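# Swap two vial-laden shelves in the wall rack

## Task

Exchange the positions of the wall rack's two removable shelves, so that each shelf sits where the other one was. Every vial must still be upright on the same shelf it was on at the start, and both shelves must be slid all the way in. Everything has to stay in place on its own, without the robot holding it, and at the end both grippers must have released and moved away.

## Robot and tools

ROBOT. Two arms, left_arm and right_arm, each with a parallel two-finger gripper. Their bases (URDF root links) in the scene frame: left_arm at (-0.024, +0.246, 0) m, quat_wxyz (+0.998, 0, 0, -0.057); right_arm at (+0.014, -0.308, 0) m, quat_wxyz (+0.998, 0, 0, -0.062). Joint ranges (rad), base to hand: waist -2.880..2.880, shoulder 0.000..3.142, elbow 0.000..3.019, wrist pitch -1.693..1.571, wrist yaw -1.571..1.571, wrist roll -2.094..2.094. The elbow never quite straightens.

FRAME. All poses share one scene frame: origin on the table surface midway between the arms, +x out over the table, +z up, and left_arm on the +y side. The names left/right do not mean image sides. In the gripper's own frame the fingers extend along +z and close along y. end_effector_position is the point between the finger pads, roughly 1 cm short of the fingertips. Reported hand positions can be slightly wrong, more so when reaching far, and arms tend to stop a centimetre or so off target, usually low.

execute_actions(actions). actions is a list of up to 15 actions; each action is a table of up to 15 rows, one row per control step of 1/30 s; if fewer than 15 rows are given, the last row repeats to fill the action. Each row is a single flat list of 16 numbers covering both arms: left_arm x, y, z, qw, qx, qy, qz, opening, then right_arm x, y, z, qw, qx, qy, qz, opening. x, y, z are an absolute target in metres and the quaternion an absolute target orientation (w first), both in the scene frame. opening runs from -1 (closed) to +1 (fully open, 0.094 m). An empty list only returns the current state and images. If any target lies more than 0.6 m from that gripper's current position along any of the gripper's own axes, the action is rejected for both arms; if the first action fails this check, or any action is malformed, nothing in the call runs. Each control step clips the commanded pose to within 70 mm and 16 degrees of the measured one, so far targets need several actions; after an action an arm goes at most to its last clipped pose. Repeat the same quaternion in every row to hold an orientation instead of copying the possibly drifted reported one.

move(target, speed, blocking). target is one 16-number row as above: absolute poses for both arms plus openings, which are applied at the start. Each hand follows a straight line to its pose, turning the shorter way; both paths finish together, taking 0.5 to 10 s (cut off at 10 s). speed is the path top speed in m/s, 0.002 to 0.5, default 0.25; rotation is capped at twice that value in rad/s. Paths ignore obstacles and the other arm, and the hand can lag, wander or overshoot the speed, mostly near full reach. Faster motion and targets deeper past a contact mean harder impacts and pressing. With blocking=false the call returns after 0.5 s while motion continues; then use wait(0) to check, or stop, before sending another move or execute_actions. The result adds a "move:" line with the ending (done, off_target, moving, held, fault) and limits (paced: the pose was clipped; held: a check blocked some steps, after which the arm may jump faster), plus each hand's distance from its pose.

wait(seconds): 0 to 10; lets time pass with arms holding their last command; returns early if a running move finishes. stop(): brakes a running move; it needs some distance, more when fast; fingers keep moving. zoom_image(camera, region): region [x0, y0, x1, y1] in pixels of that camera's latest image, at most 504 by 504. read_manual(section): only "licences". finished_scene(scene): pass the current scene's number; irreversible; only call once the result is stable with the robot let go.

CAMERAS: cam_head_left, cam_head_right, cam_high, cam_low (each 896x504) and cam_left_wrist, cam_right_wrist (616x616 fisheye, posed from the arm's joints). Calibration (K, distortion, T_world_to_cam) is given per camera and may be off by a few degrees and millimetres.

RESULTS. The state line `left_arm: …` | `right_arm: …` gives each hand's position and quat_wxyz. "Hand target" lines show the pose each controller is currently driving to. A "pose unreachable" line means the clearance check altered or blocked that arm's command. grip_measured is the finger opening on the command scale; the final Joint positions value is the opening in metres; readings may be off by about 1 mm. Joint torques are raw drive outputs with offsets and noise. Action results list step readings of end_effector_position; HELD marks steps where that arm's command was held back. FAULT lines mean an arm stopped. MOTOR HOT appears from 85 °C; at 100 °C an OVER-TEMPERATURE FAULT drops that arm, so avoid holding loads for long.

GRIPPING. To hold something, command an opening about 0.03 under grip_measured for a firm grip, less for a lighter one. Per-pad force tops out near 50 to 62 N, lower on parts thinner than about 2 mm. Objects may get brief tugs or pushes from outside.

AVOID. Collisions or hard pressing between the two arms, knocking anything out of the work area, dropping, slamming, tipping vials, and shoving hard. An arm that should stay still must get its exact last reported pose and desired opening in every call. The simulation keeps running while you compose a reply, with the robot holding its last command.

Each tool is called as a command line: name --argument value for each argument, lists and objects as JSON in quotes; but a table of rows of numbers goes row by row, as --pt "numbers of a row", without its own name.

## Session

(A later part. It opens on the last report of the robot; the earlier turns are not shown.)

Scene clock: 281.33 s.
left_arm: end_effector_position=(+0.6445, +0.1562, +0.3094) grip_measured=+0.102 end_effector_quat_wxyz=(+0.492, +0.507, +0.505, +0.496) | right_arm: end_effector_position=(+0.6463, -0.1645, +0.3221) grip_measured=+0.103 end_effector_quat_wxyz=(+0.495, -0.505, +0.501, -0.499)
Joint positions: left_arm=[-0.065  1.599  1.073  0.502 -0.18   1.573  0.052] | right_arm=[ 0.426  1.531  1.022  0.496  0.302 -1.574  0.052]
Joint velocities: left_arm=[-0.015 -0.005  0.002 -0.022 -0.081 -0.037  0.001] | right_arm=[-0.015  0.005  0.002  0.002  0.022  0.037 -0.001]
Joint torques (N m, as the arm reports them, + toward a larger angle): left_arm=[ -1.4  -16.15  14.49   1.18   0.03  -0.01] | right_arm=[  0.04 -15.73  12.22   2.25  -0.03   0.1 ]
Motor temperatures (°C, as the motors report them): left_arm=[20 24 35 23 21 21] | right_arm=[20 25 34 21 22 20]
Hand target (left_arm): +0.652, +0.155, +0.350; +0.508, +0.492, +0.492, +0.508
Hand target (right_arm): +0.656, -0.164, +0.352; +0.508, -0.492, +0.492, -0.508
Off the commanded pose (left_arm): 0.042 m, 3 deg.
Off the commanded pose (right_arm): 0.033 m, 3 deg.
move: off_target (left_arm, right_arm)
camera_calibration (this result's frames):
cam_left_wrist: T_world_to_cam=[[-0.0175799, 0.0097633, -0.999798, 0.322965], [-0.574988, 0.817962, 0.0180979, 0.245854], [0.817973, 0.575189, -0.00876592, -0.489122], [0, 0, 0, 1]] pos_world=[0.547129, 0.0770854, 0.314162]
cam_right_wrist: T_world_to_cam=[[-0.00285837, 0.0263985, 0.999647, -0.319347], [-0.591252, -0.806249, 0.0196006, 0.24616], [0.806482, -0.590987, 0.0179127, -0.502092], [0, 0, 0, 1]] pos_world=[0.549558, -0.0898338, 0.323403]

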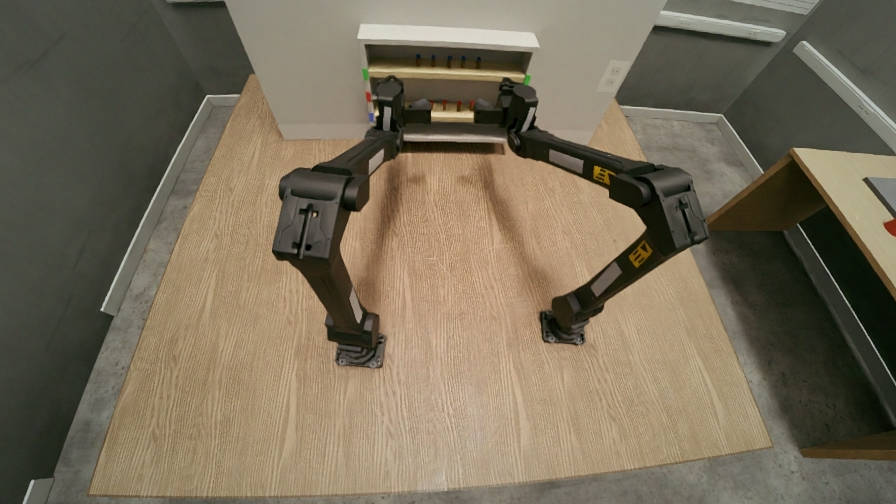

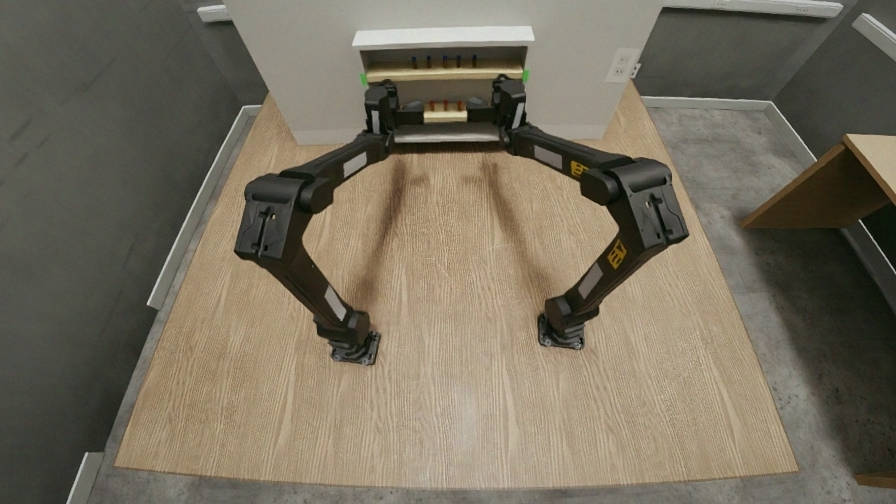

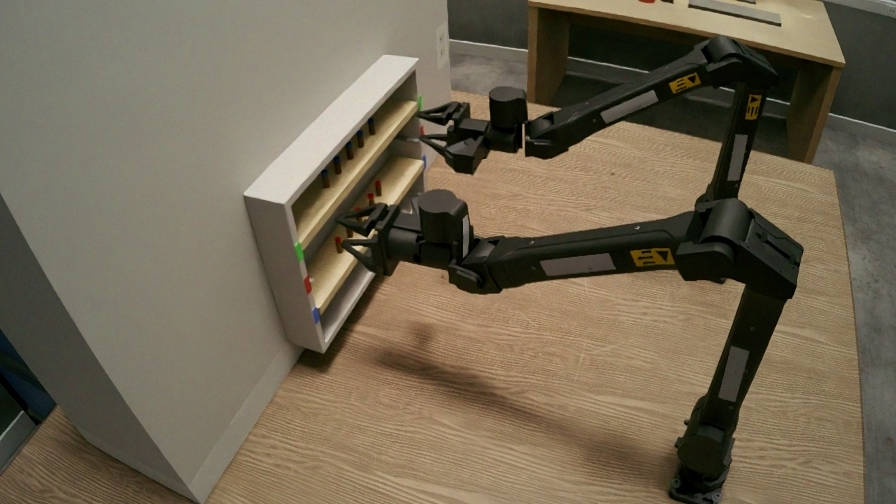

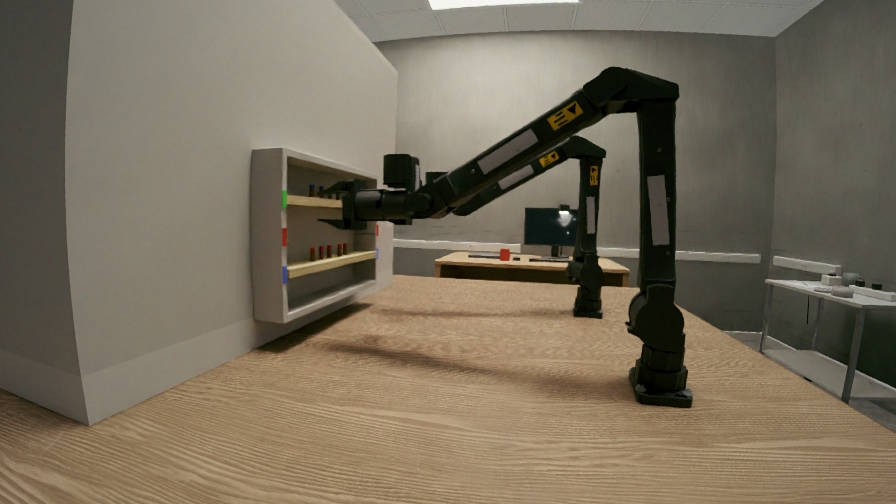

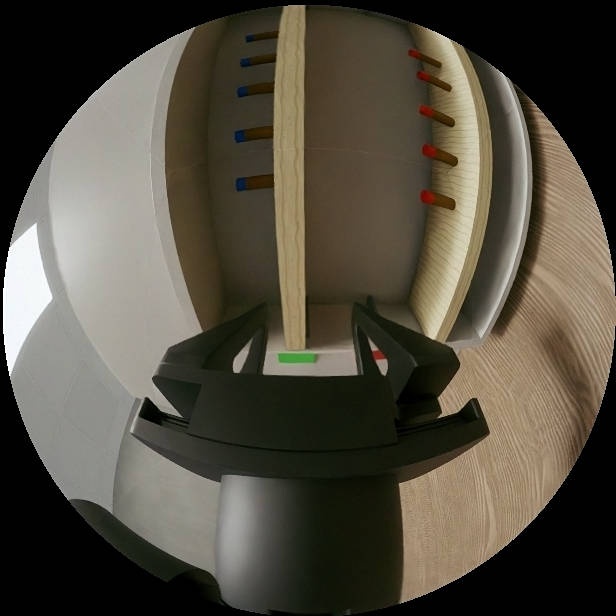

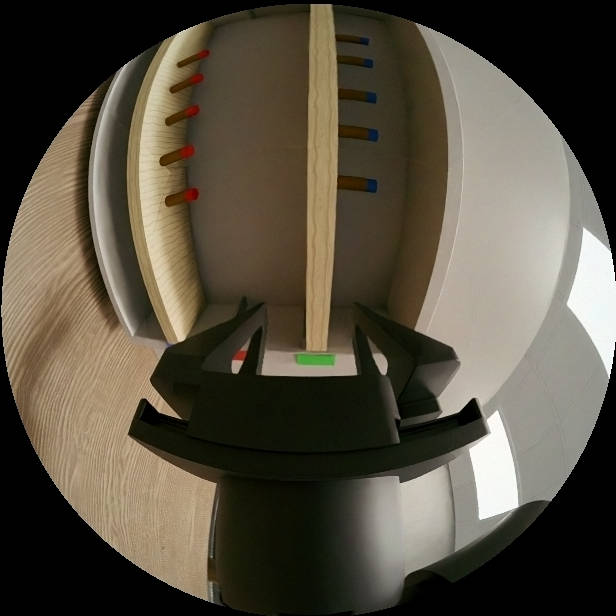

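execute_actions --actions '[[[0.675,0.155,0.34,0.506,0.494,0.494,0.506,0.1,0.68,-0.164,0.35,0.508,-0.492,0.492,-0.508,0.1]],[[0.69,0.155,0.34,0.506,0.494,0.494,0.506,0.1,0.695,-0.164,0.35,0.508,-0.492,0.492,-0.508,0.1]],[[0.705,0.155,0.34,0.506,0.494,0.494,0.506,0.1,0.71,-0.164,0.35,0.508,-0.492,0.492,-0.508,0.1]],[[0.72,0.155,0.34,0.506,0.494,0.494,0.506,0.1,0.725,-0.164,0.35,0.508,-0.492,0.492,-0.508,0.1]]]'

Scene clock: 296.33 s.
left_arm: end_effector_position=(+0.7032, +0.1524, +0.3189) grip_measured=+0.102 end_effector_quat_wxyz=(+0.499, +0.503, +0.500, +0.498) | right_arm: end_effector_position=(+0.7085, -0.1610, +0.3241) grip_measured=+0.103 end_effector_quat_wxyz=(+0.498, -0.505, +0.499, -0.498)
Joint positions: left_arm=[-0.051  1.729  1.258  0.465 -0.16   1.573  0.052] | right_arm=[ 0.396  1.674  1.202  0.463  0.266 -1.574  0.052]
Joint velocities: left_arm=[-0.005 -0.015 -0.002  0.007  0.051 -0.081  0.   ] | right_arm=[-0.005  0.005  0.012  0.007  0.007 -0.051  0.   ]
Joint torques (N m, as the arm reports them, + toward a larger angle): left_arm=[ -0.99 -15.44  15.15   1.25   0.03  -0.04] | right_arm=[ -0.33 -17.5   12.79   2.3   -0.02   0.11]
Motor temperatures (°C, as the motors report them): left_arm=[20 24 37 23 21 21] | right_arm=[20 25 37 21 22 20]
Hand target (left_arm): +0.718, +0.155, +0.340; +0.506, +0.494, +0.494, +0.506
Hand target (right_arm): +0.722, -0.165, +0.350; +0.508, -0.492, +0.492, -0.508
Off the commanded pose (left_arm): 0.027 m, 2 deg.
Off the commanded pose (right_arm): 0.031 m, 2 deg.
Step readings (end_effector_position; steps 1 to 15: 1st action; 16 to 30: 2nd action; 31 to 45: 3rd action; 46 to 60: 4th action):
0: left_arm (+0.6445, +0.1562, +0.3094) | right_arm (+0.6463, -0.1645, +0.3221)
1: left_arm (+0.6452, +0.1556, +0.3101) | right_arm (+0.6473, -0.1634, +0.3222)
2: left_arm (+0.6471, +0.1549, +0.3113) | right_arm (+0.6501, -0.1623, +0.3232)
4: left_arm (+0.6523, +0.1538, +0.3154) | right_arm (+0.6571, -0.1610, +0.3252)
8: left_arm (+0.6571, +0.1529, +0.3201) | right_arm (+0.6636, -0.1611, +0.3247)
15: left_arm (+0.6573, +0.1528, +0.3201) | right_arm (+0.6639, -0.1615, +0.3237)
16: left_arm (+0.6583, +0.1525, +0.3199) | right_arm (+0.6648, -0.1609, +0.3238)
17: left_arm (+0.6608, +0.1520, +0.3209) | right_arm (+0.6671, -0.1602, +0.3248)
19: left_arm (+0.6672, +0.1518, +0.3220) | right_arm (+0.6729, -0.1598, +0.3261)
23: left_arm (+0.6730, +0.1527, +0.3195) | right_arm (+0.6783, -0.1611, +0.3251)
30: left_arm (+0.6734, +0.1532, +0.3177) | right_arm (+0.6786, -0.1616, +0.3239)
31: left_arm (+0.6743, +0.1527, +0.3177) | right_arm (+0.6795, -0.1610, +0.3239)
32: left_arm (+0.6766, +0.1523, +0.3186) | right_arm (+0.6819, -0.1601, +0.3248)
34: left_arm (+0.6825, +0.1517, +0.3202) | right_arm (+0.6879, -0.1595, +0.3263)
38: left_arm (+0.6877, +0.1522, +0.3197) | right_arm (+0.6933, -0.1606, +0.3252)
45: left_arm (+0.6880, +0.1527, +0.3186) | right_arm (+0.6936, -0.1610, +0.3241)
46: left_arm (+0.6889, +0.1521, +0.3187) | right_arm (+0.6945, -0.1605, +0.3241)
47: left_arm (+0.6914, +0.1517, +0.3193) | right_arm (+0.6969, -0.1600, +0.3248)
49: left_arm (+0.6975, +0.1515, +0.3216) | right_arm (+0.7029, -0.1592, +0.3263)
53: left_arm (+0.7028, +0.1519, +0.3204) | right_arm (+0.7082, -0.1605, +0.3252)
60: end_effector_position above
camera_calibration (this result's frames):
cam_left_wrist: T_world_to_cam=[[0.000460256, 0.00640699, -0.999979, 0.32141], [-0.570193, 0.821495, 0.00500098, 0.282761], [0.821511, 0.570179, 0.00403132, -0.540696], [0, 0, 0, 1]] pos_world=[0.605268, 0.0739469, 0.322169]
cam_right_wrist: T_world_to_cam=[[-0.00691553, 0.0248052, 0.999668, -0.318664], [-0.5867, -0.809646, 0.0160314, 0.283165], [0.809775, -0.586395, 0.0201523, -0.552602], [0, 0, 0, 1]] pos_world=[0.611413, -0.086875, 0.325155]

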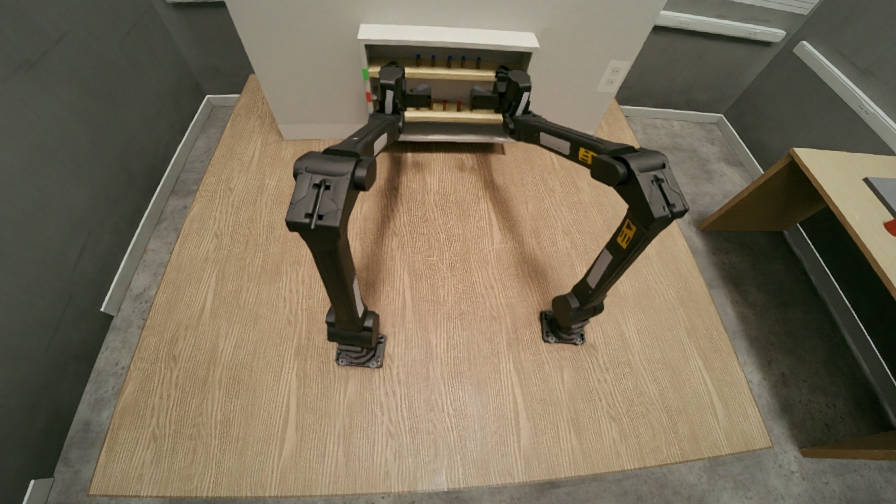

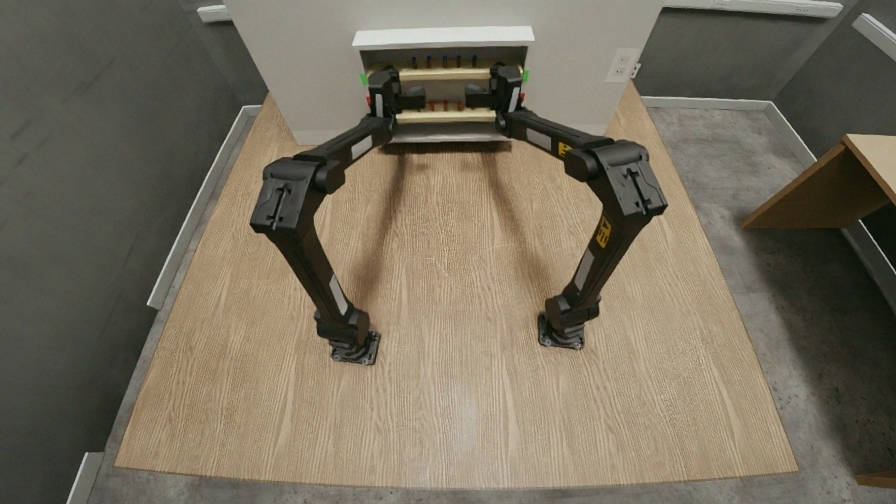

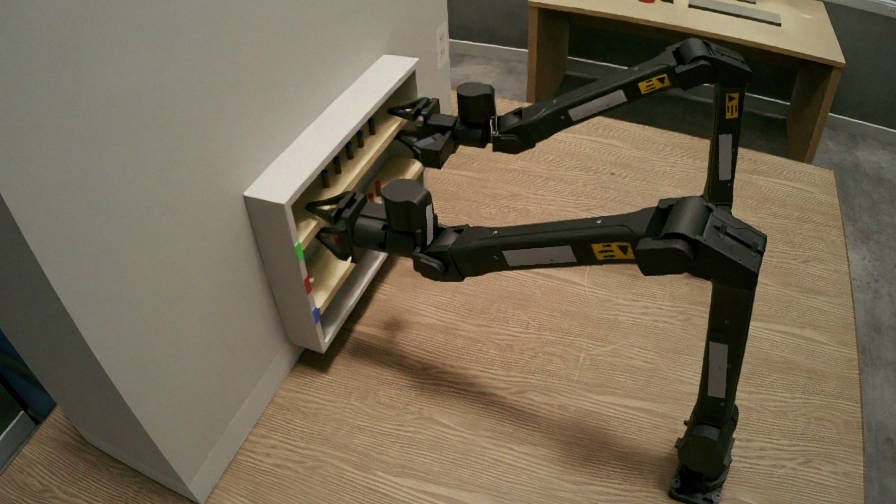

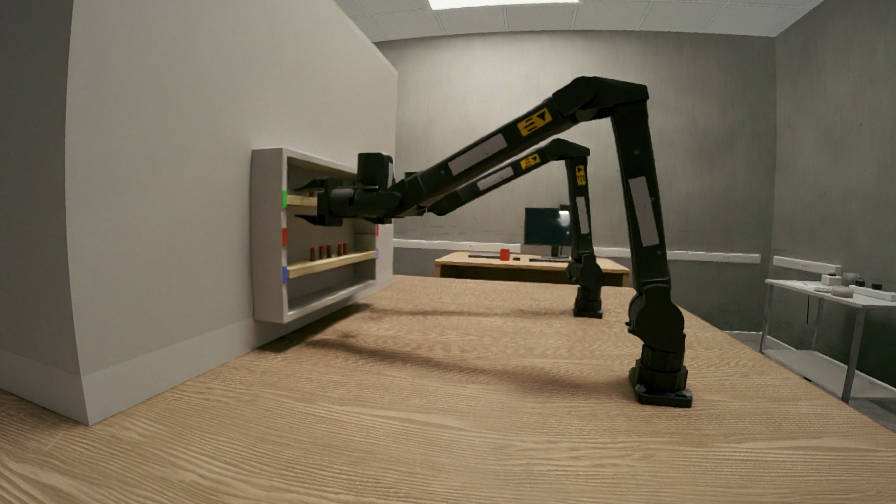

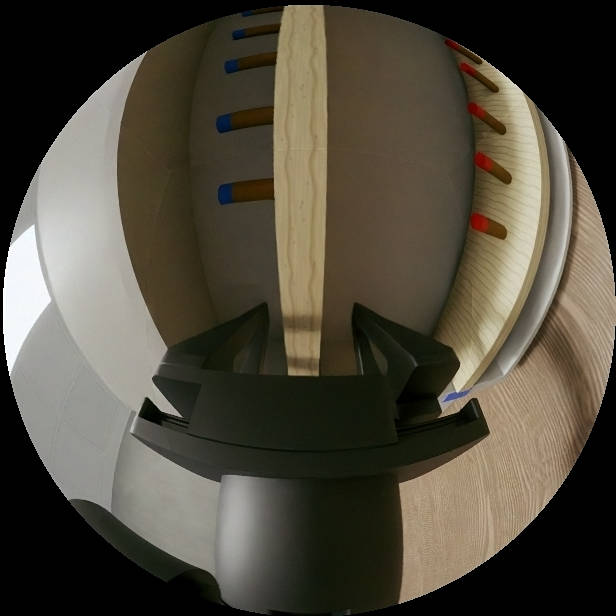

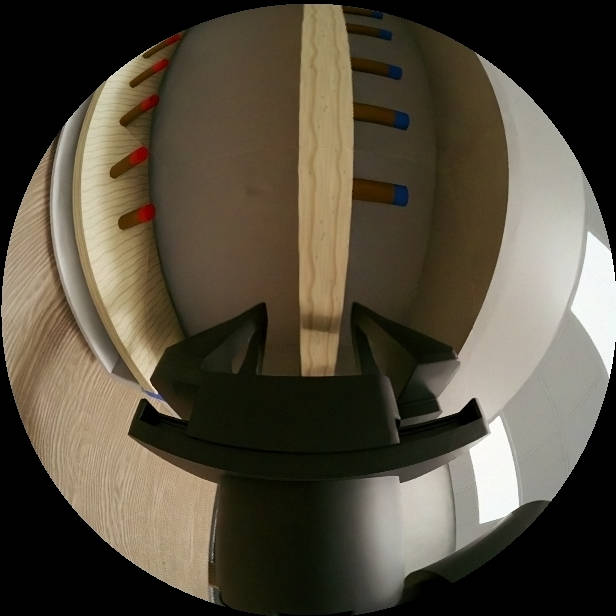

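execute_actions --actions '[[[0.735,0.155,0.3445,0.507,0.493,0.493,0.507,0.1,0.74,-0.164,0.3555,0.509,-0.491,0.491,-0.509,0.1]],[[0.735,0.155,0.3445,0.507,0.493,0.493,0.507,-0.45,0.74,-0.164,0.3555,0.509,-0.491,0.491,-0.509,-0.45],[0.735,0.155,0.3445,0.507,0.493,0.493,0.507,-0.45,0.74,-0.164,0.3555,0.509,-0.491,0.491,-0.509,-0.45],[0.735,0.155,0.3445,0.507,0.493,0.493,0.507,-0.45,0.74,-0.164,0.3555,0.509,-0.491,0.491,-0.509,-0.45],[0.735,0.155,0.3445,0.507,0.493,0.493,0.507,-0.48,0.74,-0.164,0.3555,0.509,-0.491,0.491,-0.509,-0.48],[0.735,0.155,0.3445,0.507,0.493,0.493,0.507,-0.51,0.74,-0.164,0.3555,0.509,-0.491,0.491,-0.509,-0.51],[0.735,0.155,0.3445,0.507,0.493,0.493,0.507,-0.54,0.74,-0.164,0.3555,0.509,-0.491,0.491,-0.509,-0.54],[0.735,0.155,0.3445,0.507,0.493,0.493,0.507,-0.57,0.74,-0.164,0.3555,0.509,-0.491,0.491,-0.509,-0.57],[0.735,0.155,0.3445,0.507,0.493,0.493,0.507,-0.6,0.74,-0.164,0.3555,0.509,-0.491,0.491,-0.509,-0.6],[0.735,0.155,0.3445,0.507,0.493,0.493,0.507,-0.63,0.74,-0.164,0.3555,0.509,-0.491,0.491,-0.509,-0.63],[0.735,0.155,0.3445,0.507,0.493,0.493,0.507,-0.68,0.74,-0.164,0.3555,0.509,-0.491,0.491,-0.509,-0.68]],[[0.712,0.152,0.362,0.517,0.483,0.483,0.517,-0.68,0.718,-0.159,0.357,0.513,-0.487,0.487,-0.513,-0.68]],[[0.709,0.152,0.371,0.52,0.48,0.48,0.52,-0.68,0.716,-0.159,0.364,0.516,-0.484,0.484,-0.516,-0.68]]]'

Scene clock: 312.83 s.
left_arm: end_effector_position=(+0.7180, +0.1525, +0.3242) grip_measured=-0.646 end_effector_quat_wxyz=(+0.499, +0.502, +0.499, +0.500) | right_arm: end_effector_position=(+0.7233, -0.1609, +0.3315) grip_measured=-0.640 end_effector_quat_wxyz=(+0.500, -0.502, +0.499, -0.500)
Joint positions: left_arm=[-0.047  1.758  1.311  0.445 -0.158  1.574  0.017] | right_arm=[ 0.39   1.702  1.254  0.447  0.265 -1.574  0.017]
Joint velocities: left_arm=[ 0.005  0.005 -0.007  0.002  0.051  0.022 -0.   ] | right_arm=[ 0.005 -0.015 -0.027  0.002  0.022 -0.007  0.   ]
Joint torques (N m, as the arm reports them, + toward a larger angle): left_arm=[ -1.69 -21.32  10.59   2.93  -0.45   0.07] | right_arm=[  0.97 -22.48   8.57   4.     0.66   0.03]
Motor temperatures (°C, as the motors report them): left_arm=[20 24 39 23 21 21] | right_arm=[20 25 39 21 22 20]
Hand target (left_arm): +0.709, +0.152, +0.370; +0.519, +0.479, +0.480, +0.520
Hand target (right_arm): +0.716, -0.159, +0.363; +0.516, -0.483, +0.485, -0.515
Off the commanded pose (left_arm): 0.048 m, 5 deg.
Off the commanded pose (right_arm): 0.033 m, 4 deg.
Step readings (end_effector_position; steps 1 to 15: 1st action; 16 to 30: 2nd action; 31 to 45: 3rd action; 46 to 60: 4th action):
0: left_arm (+0.7032, +0.1524, +0.3189) | right_arm (+0.7085, -0.1610, +0.3241)
1: left_arm (+0.7042, +0.1523, +0.3188) | right_arm (+0.7096, -0.1604, +0.3241)
2: left_arm (+0.7066, +0.1517, +0.3198) | right_arm (+0.7120, -0.1599, +0.3254)
4: left_arm (+0.7126, +0.1514, +0.3229) | right_arm (+0.7179, -0.1591, +0.3285)
8: left_arm (+0.7178, +0.1520, +0.3250) | right_arm (+0.7230, -0.1599, +0.3315)
15: left_arm (+0.7179, +0.1523, +0.3243) | right_arm (+0.7233, -0.1607, +0.3313)
16: left_arm (+0.7179, +0.1522, +0.3243) | right_arm (+0.7233, -0.1607, +0.3313)
17: left_arm (+0.7179, +0.1522, +0.3243) | right_arm (+0.7233, -0.1607, +0.3313)
19: left_arm (+0.7179, +0.1522, +0.3243) | right_arm (+0.7233, -0.1607, +0.3313)
23: left_arm (+0.7179, +0.1522, +0.3241) | right_arm (+0.7233, -0.1607, +0.3310)
30: left_arm (+0.7182, +0.1524, +0.3236) | right_arm (+0.7236, -0.1607, +0.3304)
31: left_arm (+0.7182, +0.1525, +0.3236) | right_arm (+0.7235, -0.1611, +0.3310)
32: left_arm (+0.7182, +0.1524, +0.3236) | right_arm (+0.7234, -0.1609, +0.3314)
34: left_arm (+0.7182, +0.1524, +0.3236) | right_arm (+0.7234, -0.1610, +0.3314)
38: left_arm (+0.7182, +0.1524, +0.3236) | right_arm (+0.7234, -0.1610, +0.3314)
45: left_arm (+0.7182, +0.1524, +0.3236) | right_arm (+0.7234, -0.1610, +0.3314)
46: left_arm (+0.7180, +0.1524, +0.3242) | right_arm (+0.7234, -0.1611, +0.3315)
47: left_arm (+0.7180, +0.1524, +0.3242) | right_arm (+0.7233, -0.1609, +0.3315)
49: left_arm (+0.7180, +0.1525, +0.3242) | right_arm (+0.7233, -0.1609, +0.3315)
53: left_arm (+0.7180, +0.1525, +0.3242) | right_arm (+0.7233, -0.1609, +0.3315)
60: end_effector_position above
camera_calibration (this result's frames):
cam_left_wrist: T_world_to_cam=[[0.00421674, 0.00692978, -0.999967, 0.3239], [-0.571458, 0.820625, 0.00327717, 0.29277], [0.82062, 0.571425, 0.00742044, -0.553583], [0, 0, 0, 1]] pos_world=[0.620222, 0.0738329, 0.327038]
cam_right_wrist: T_world_to_cam=[[-0.0148998, 0.0226062, 0.999633, -0.320514], [-0.590195, -0.807205, 0.00945755, 0.296904], [0.807123, -0.589838, 0.0253693, -0.565026], [0, 0, 0, 1]] pos_world=[0.626501, -0.0863659, 0.331923]

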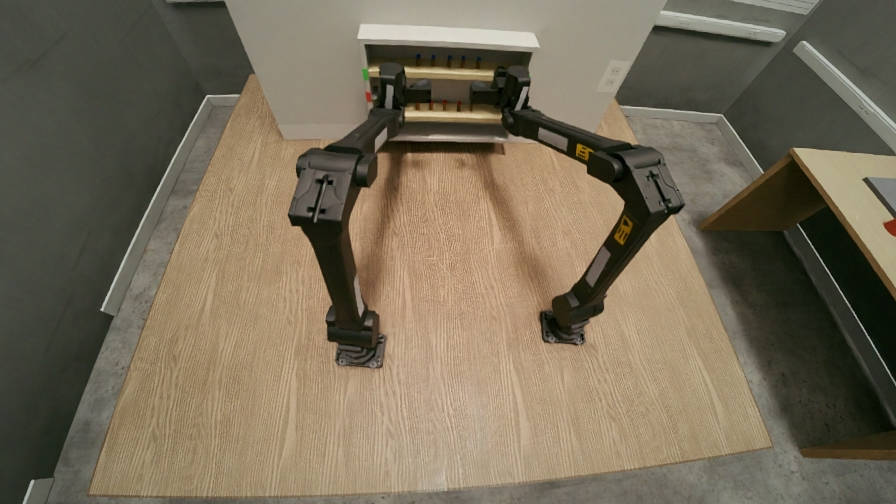

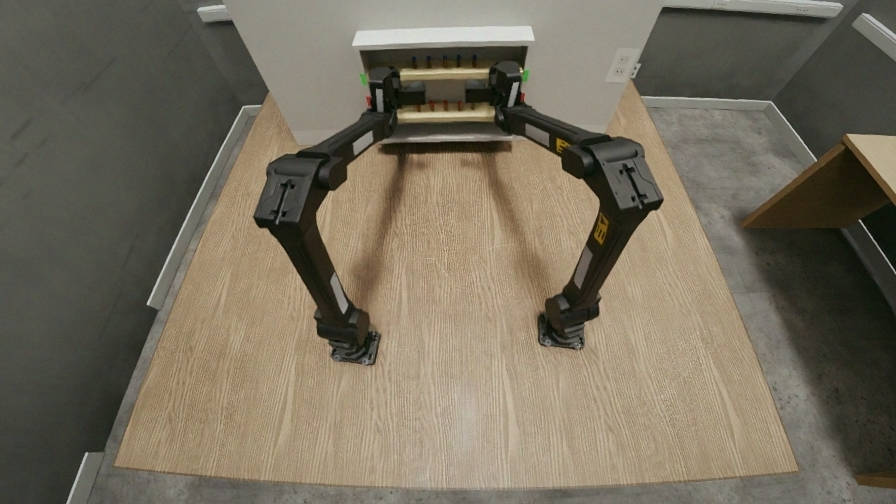

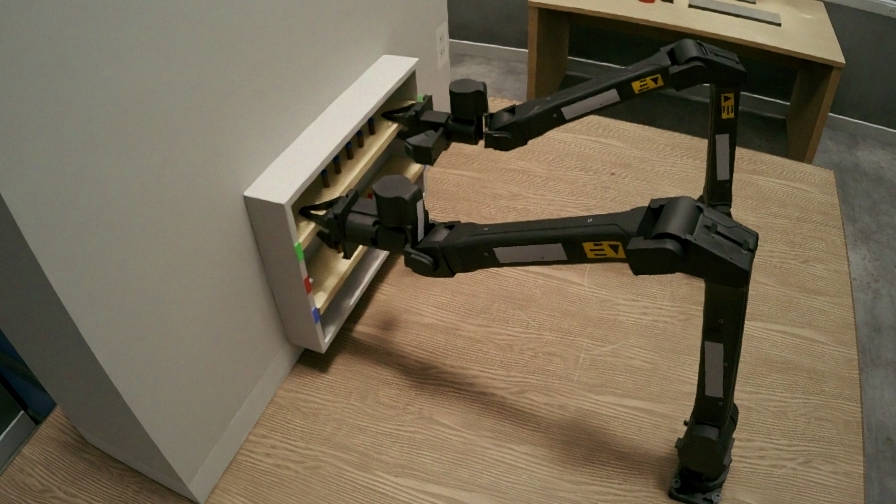

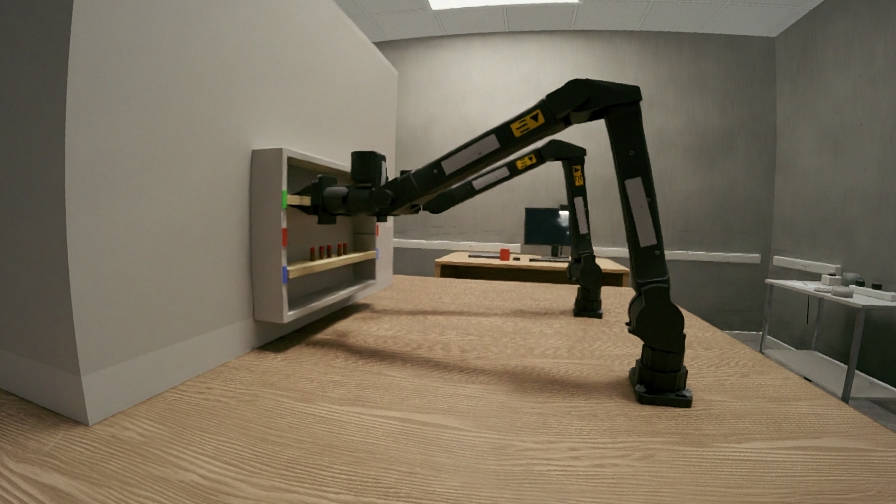

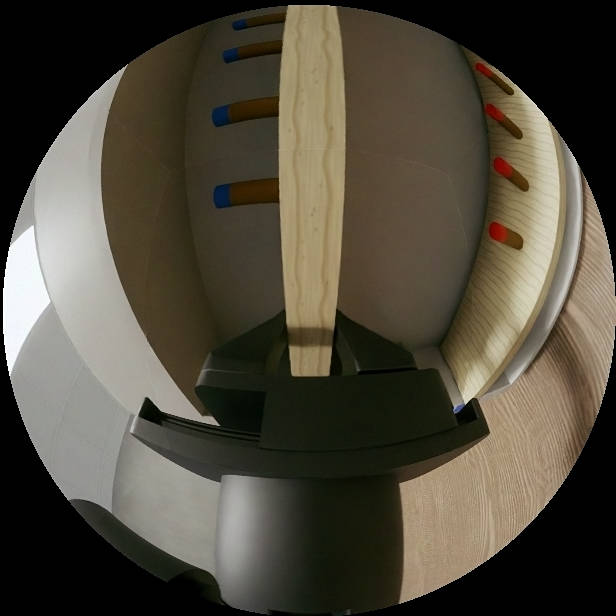

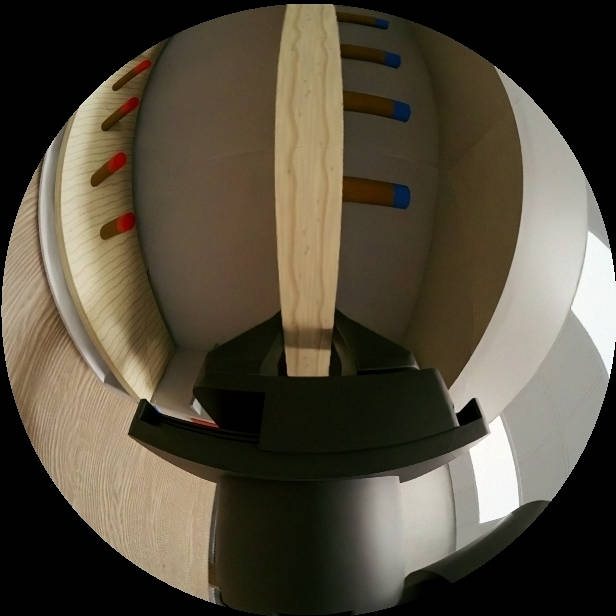

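execute_actions --actions '[[[0.704,0.152,0.379,0.523,0.477,0.477,0.523,-0.68,0.712,-0.159,0.369,0.518,-0.482,0.482,-0.518,-0.68]],[[0.696,0.152,0.379,0.523,0.477,0.477,0.523,-0.68,0.704,-0.158,0.369,0.518,-0.482,0.482,-0.518,-0.68]],[[0.686,0.152,0.378,0.523,0.477,0.477,0.523,-0.68,0.694,-0.158,0.368,0.518,-0.482,0.482,-0.518,-0.68]],[[0.675,0.152,0.377,0.523,0.477,0.477,0.523,-0.68,0.683,-0.158,0.367,0.518,-0.482,0.482,-0.518,-0.68]]]'

Scene clock: 327.27 s.
left_arm: end_effector_position=(+0.6860, +0.1533, +0.3263) grip_measured=-0.646 end_effector_quat_wxyz=(+0.497, +0.503, +0.500, +0.499) | right_arm: end_effector_position=(+0.6910, -0.1605, +0.3343) grip_measured=-0.640 end_effector_quat_wxyz=(+0.499, -0.501, +0.498, -0.502)
Joint positions: left_arm=[-0.055  1.68   1.215  0.458 -0.168  1.575  0.017] | right_arm=[ 0.408  1.626  1.162  0.468  0.285 -1.578  0.017]
Joint velocities: left_arm=[-0.005  0.005 -0.002  0.007 -0.066  0.022 -0.001] | right_arm=[-0.005  0.005  0.017  0.017 -0.022 -0.051 -0.   ]
Joint torques (N m, as the arm reports them, + toward a larger angle): left_arm=[ -1.91 -20.49  10.27   3.59  -0.45   0.1 ] | right_arm=[  1.05 -20.94   8.45   4.21   0.61   0.04]
Motor temperatures (°C, as the motors report them): left_arm=[20 25 37 23 22 21] | right_arm=[20 25 37 21 22 20]
Hand target (left_arm): +0.675, +0.153, +0.376; +0.522, +0.476, +0.477, +0.523
Hand target (right_arm): +0.683, -0.158, +0.366; +0.518, -0.481, +0.483, -0.517
Off the commanded pose (left_arm): 0.052 m, 6 deg.
Off the commanded pose (right_arm): 0.034 m, 4 deg.
Step readings (end_effector_position; steps 1 to 15: 1st action; 16 to 30: 2nd action; 31 to 45: 3rd action; 46 to 60: 4th action):
0: left_arm (+0.7180, +0.1525, +0.3242) | right_arm (+0.7233, -0.1609, +0.3315)
1: left_arm (+0.7179, +0.1525, +0.3247) | right_arm (+0.7232, -0.1610, +0.3321)
2: left_arm (+0.7176, +0.1524, +0.3248) | right_arm (+0.7227, -0.1609, +0.3322)
4: left_arm (+0.7171, +0.1525, +0.3248) | right_arm (+0.7216, -0.1609, +0.3330)
8: left_arm (+0.7163, +0.1523, +0.3251) | right_arm (+0.7208, -0.1609, +0.3340)
15: left_arm (+0.7163, +0.1523, +0.3251) | right_arm (+0.7208, -0.1609, +0.3338)
16: left_arm (+0.7157, +0.1524, +0.3246) | right_arm (+0.7201, -0.1610, +0.3332)
17: left_arm (+0.7143, +0.1524, +0.3246) | right_arm (+0.7184, -0.1613, +0.3323)
19: left_arm (+0.7108, +0.1525, +0.3248) | right_arm (+0.7150, -0.1609, +0.3321)
23: left_arm (+0.7078, +0.1529, +0.3259) | right_arm (+0.7124, -0.1605, +0.3347)
30: left_arm (+0.7077, +0.1530, +0.3265) | right_arm (+0.7124, -0.1605, +0.3347)
31: left_arm (+0.7068, +0.1529, +0.3257) | right_arm (+0.7115, -0.1607, +0.3344)
32: left_arm (+0.7049, +0.1530, +0.3244) | right_arm (+0.7095, -0.1606, +0.3332)
34: left_arm (+0.7010, +0.1526, +0.3244) | right_arm (+0.7052, -0.1606, +0.3317)
38: left_arm (+0.6974, +0.1529, +0.3258) | right_arm (+0.7022, -0.1604, +0.3345)
45: left_arm (+0.6972, +0.1530, +0.3262) | right_arm (+0.7021, -0.1605, +0.3347)
46: left_arm (+0.6963, +0.1532, +0.3256) | right_arm (+0.7012, -0.1606, +0.3342)
47: left_arm (+0.6943, +0.1531, +0.3247) | right_arm (+0.6989, -0.1607, +0.3330)
49: left_arm (+0.6901, +0.1529, +0.3241) | right_arm (+0.6944, -0.1609, +0.3315)
53: left_arm (+0.6862, +0.1532, +0.3255) | right_arm (+0.6910, -0.1605, +0.3343)
60: end_effector_position above
camera_calibration (this result's frames):
cam_left_wrist: T_world_to_cam=[[-0.00105497, 0.00823386, -0.999966, 0.329546], [-0.57268, 0.819746, 0.00735409, 0.273415], [0.819778, 0.572668, 0.00385056, -0.526191], [0, 0, 0, 1]] pos_world=[0.588287, 0.0744887, 0.32955]
cam_right_wrist: T_world_to_cam=[[-0.01851, 0.0253929, 0.999506, -0.320822], [-0.59208, -0.805823, 0.00950742, 0.279602], [0.805666, -0.591612, 0.0299504, -0.539638], [0, 0, 0, 1]] pos_world=[0.594377, -0.0858005, 0.334168]

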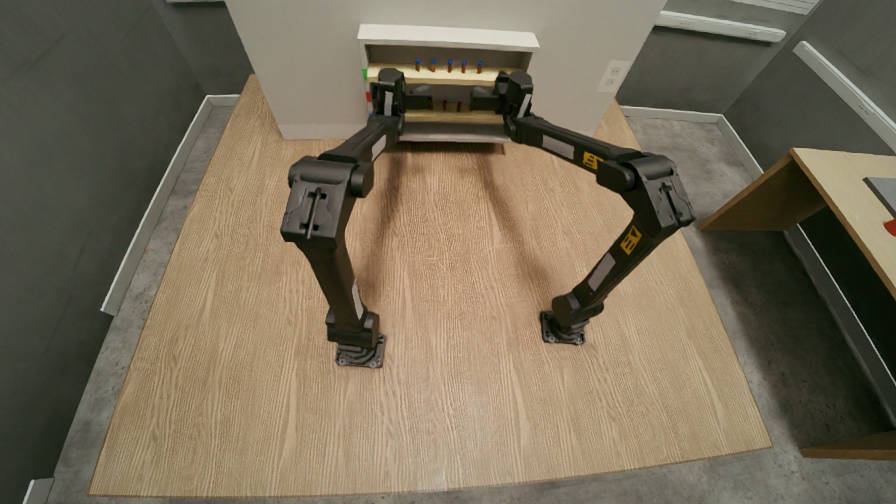

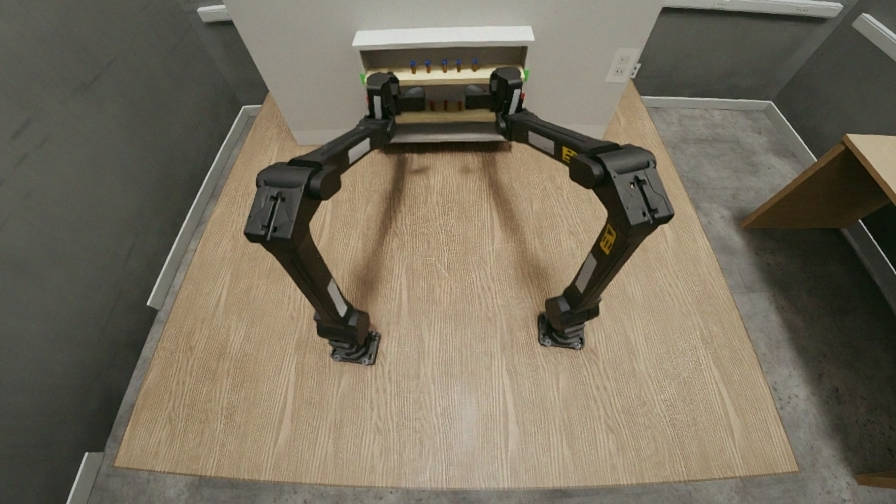

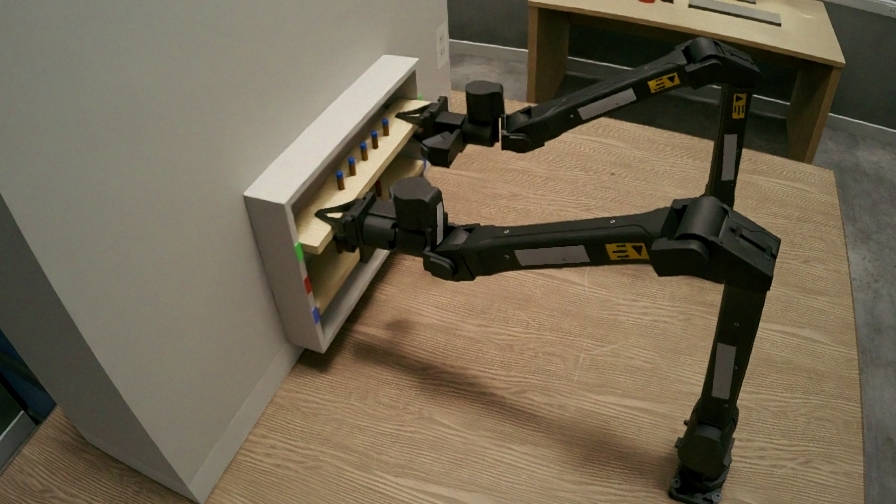

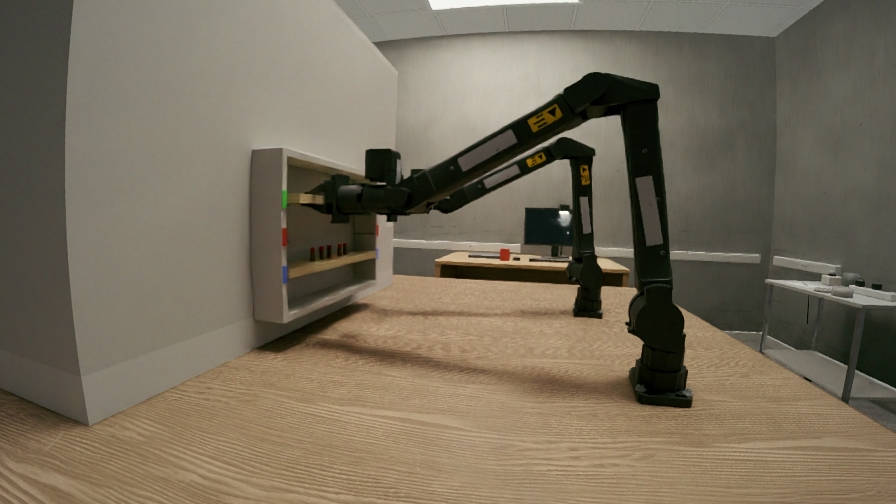

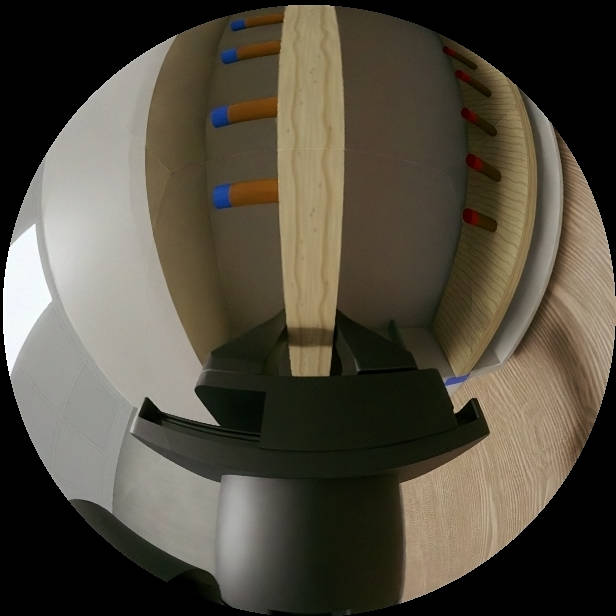

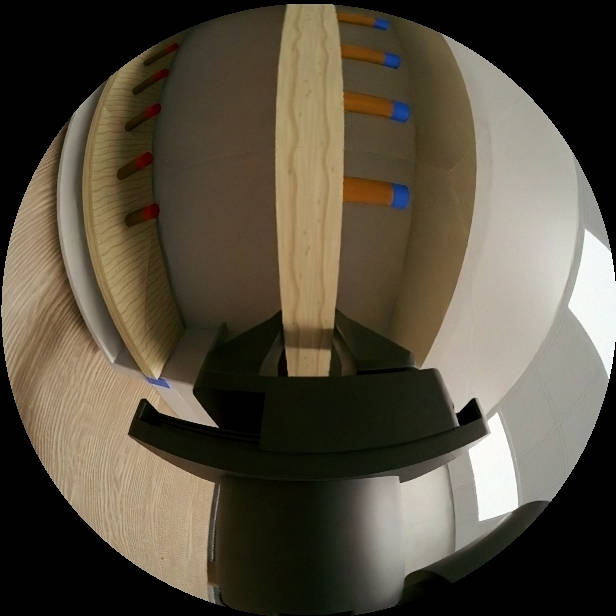

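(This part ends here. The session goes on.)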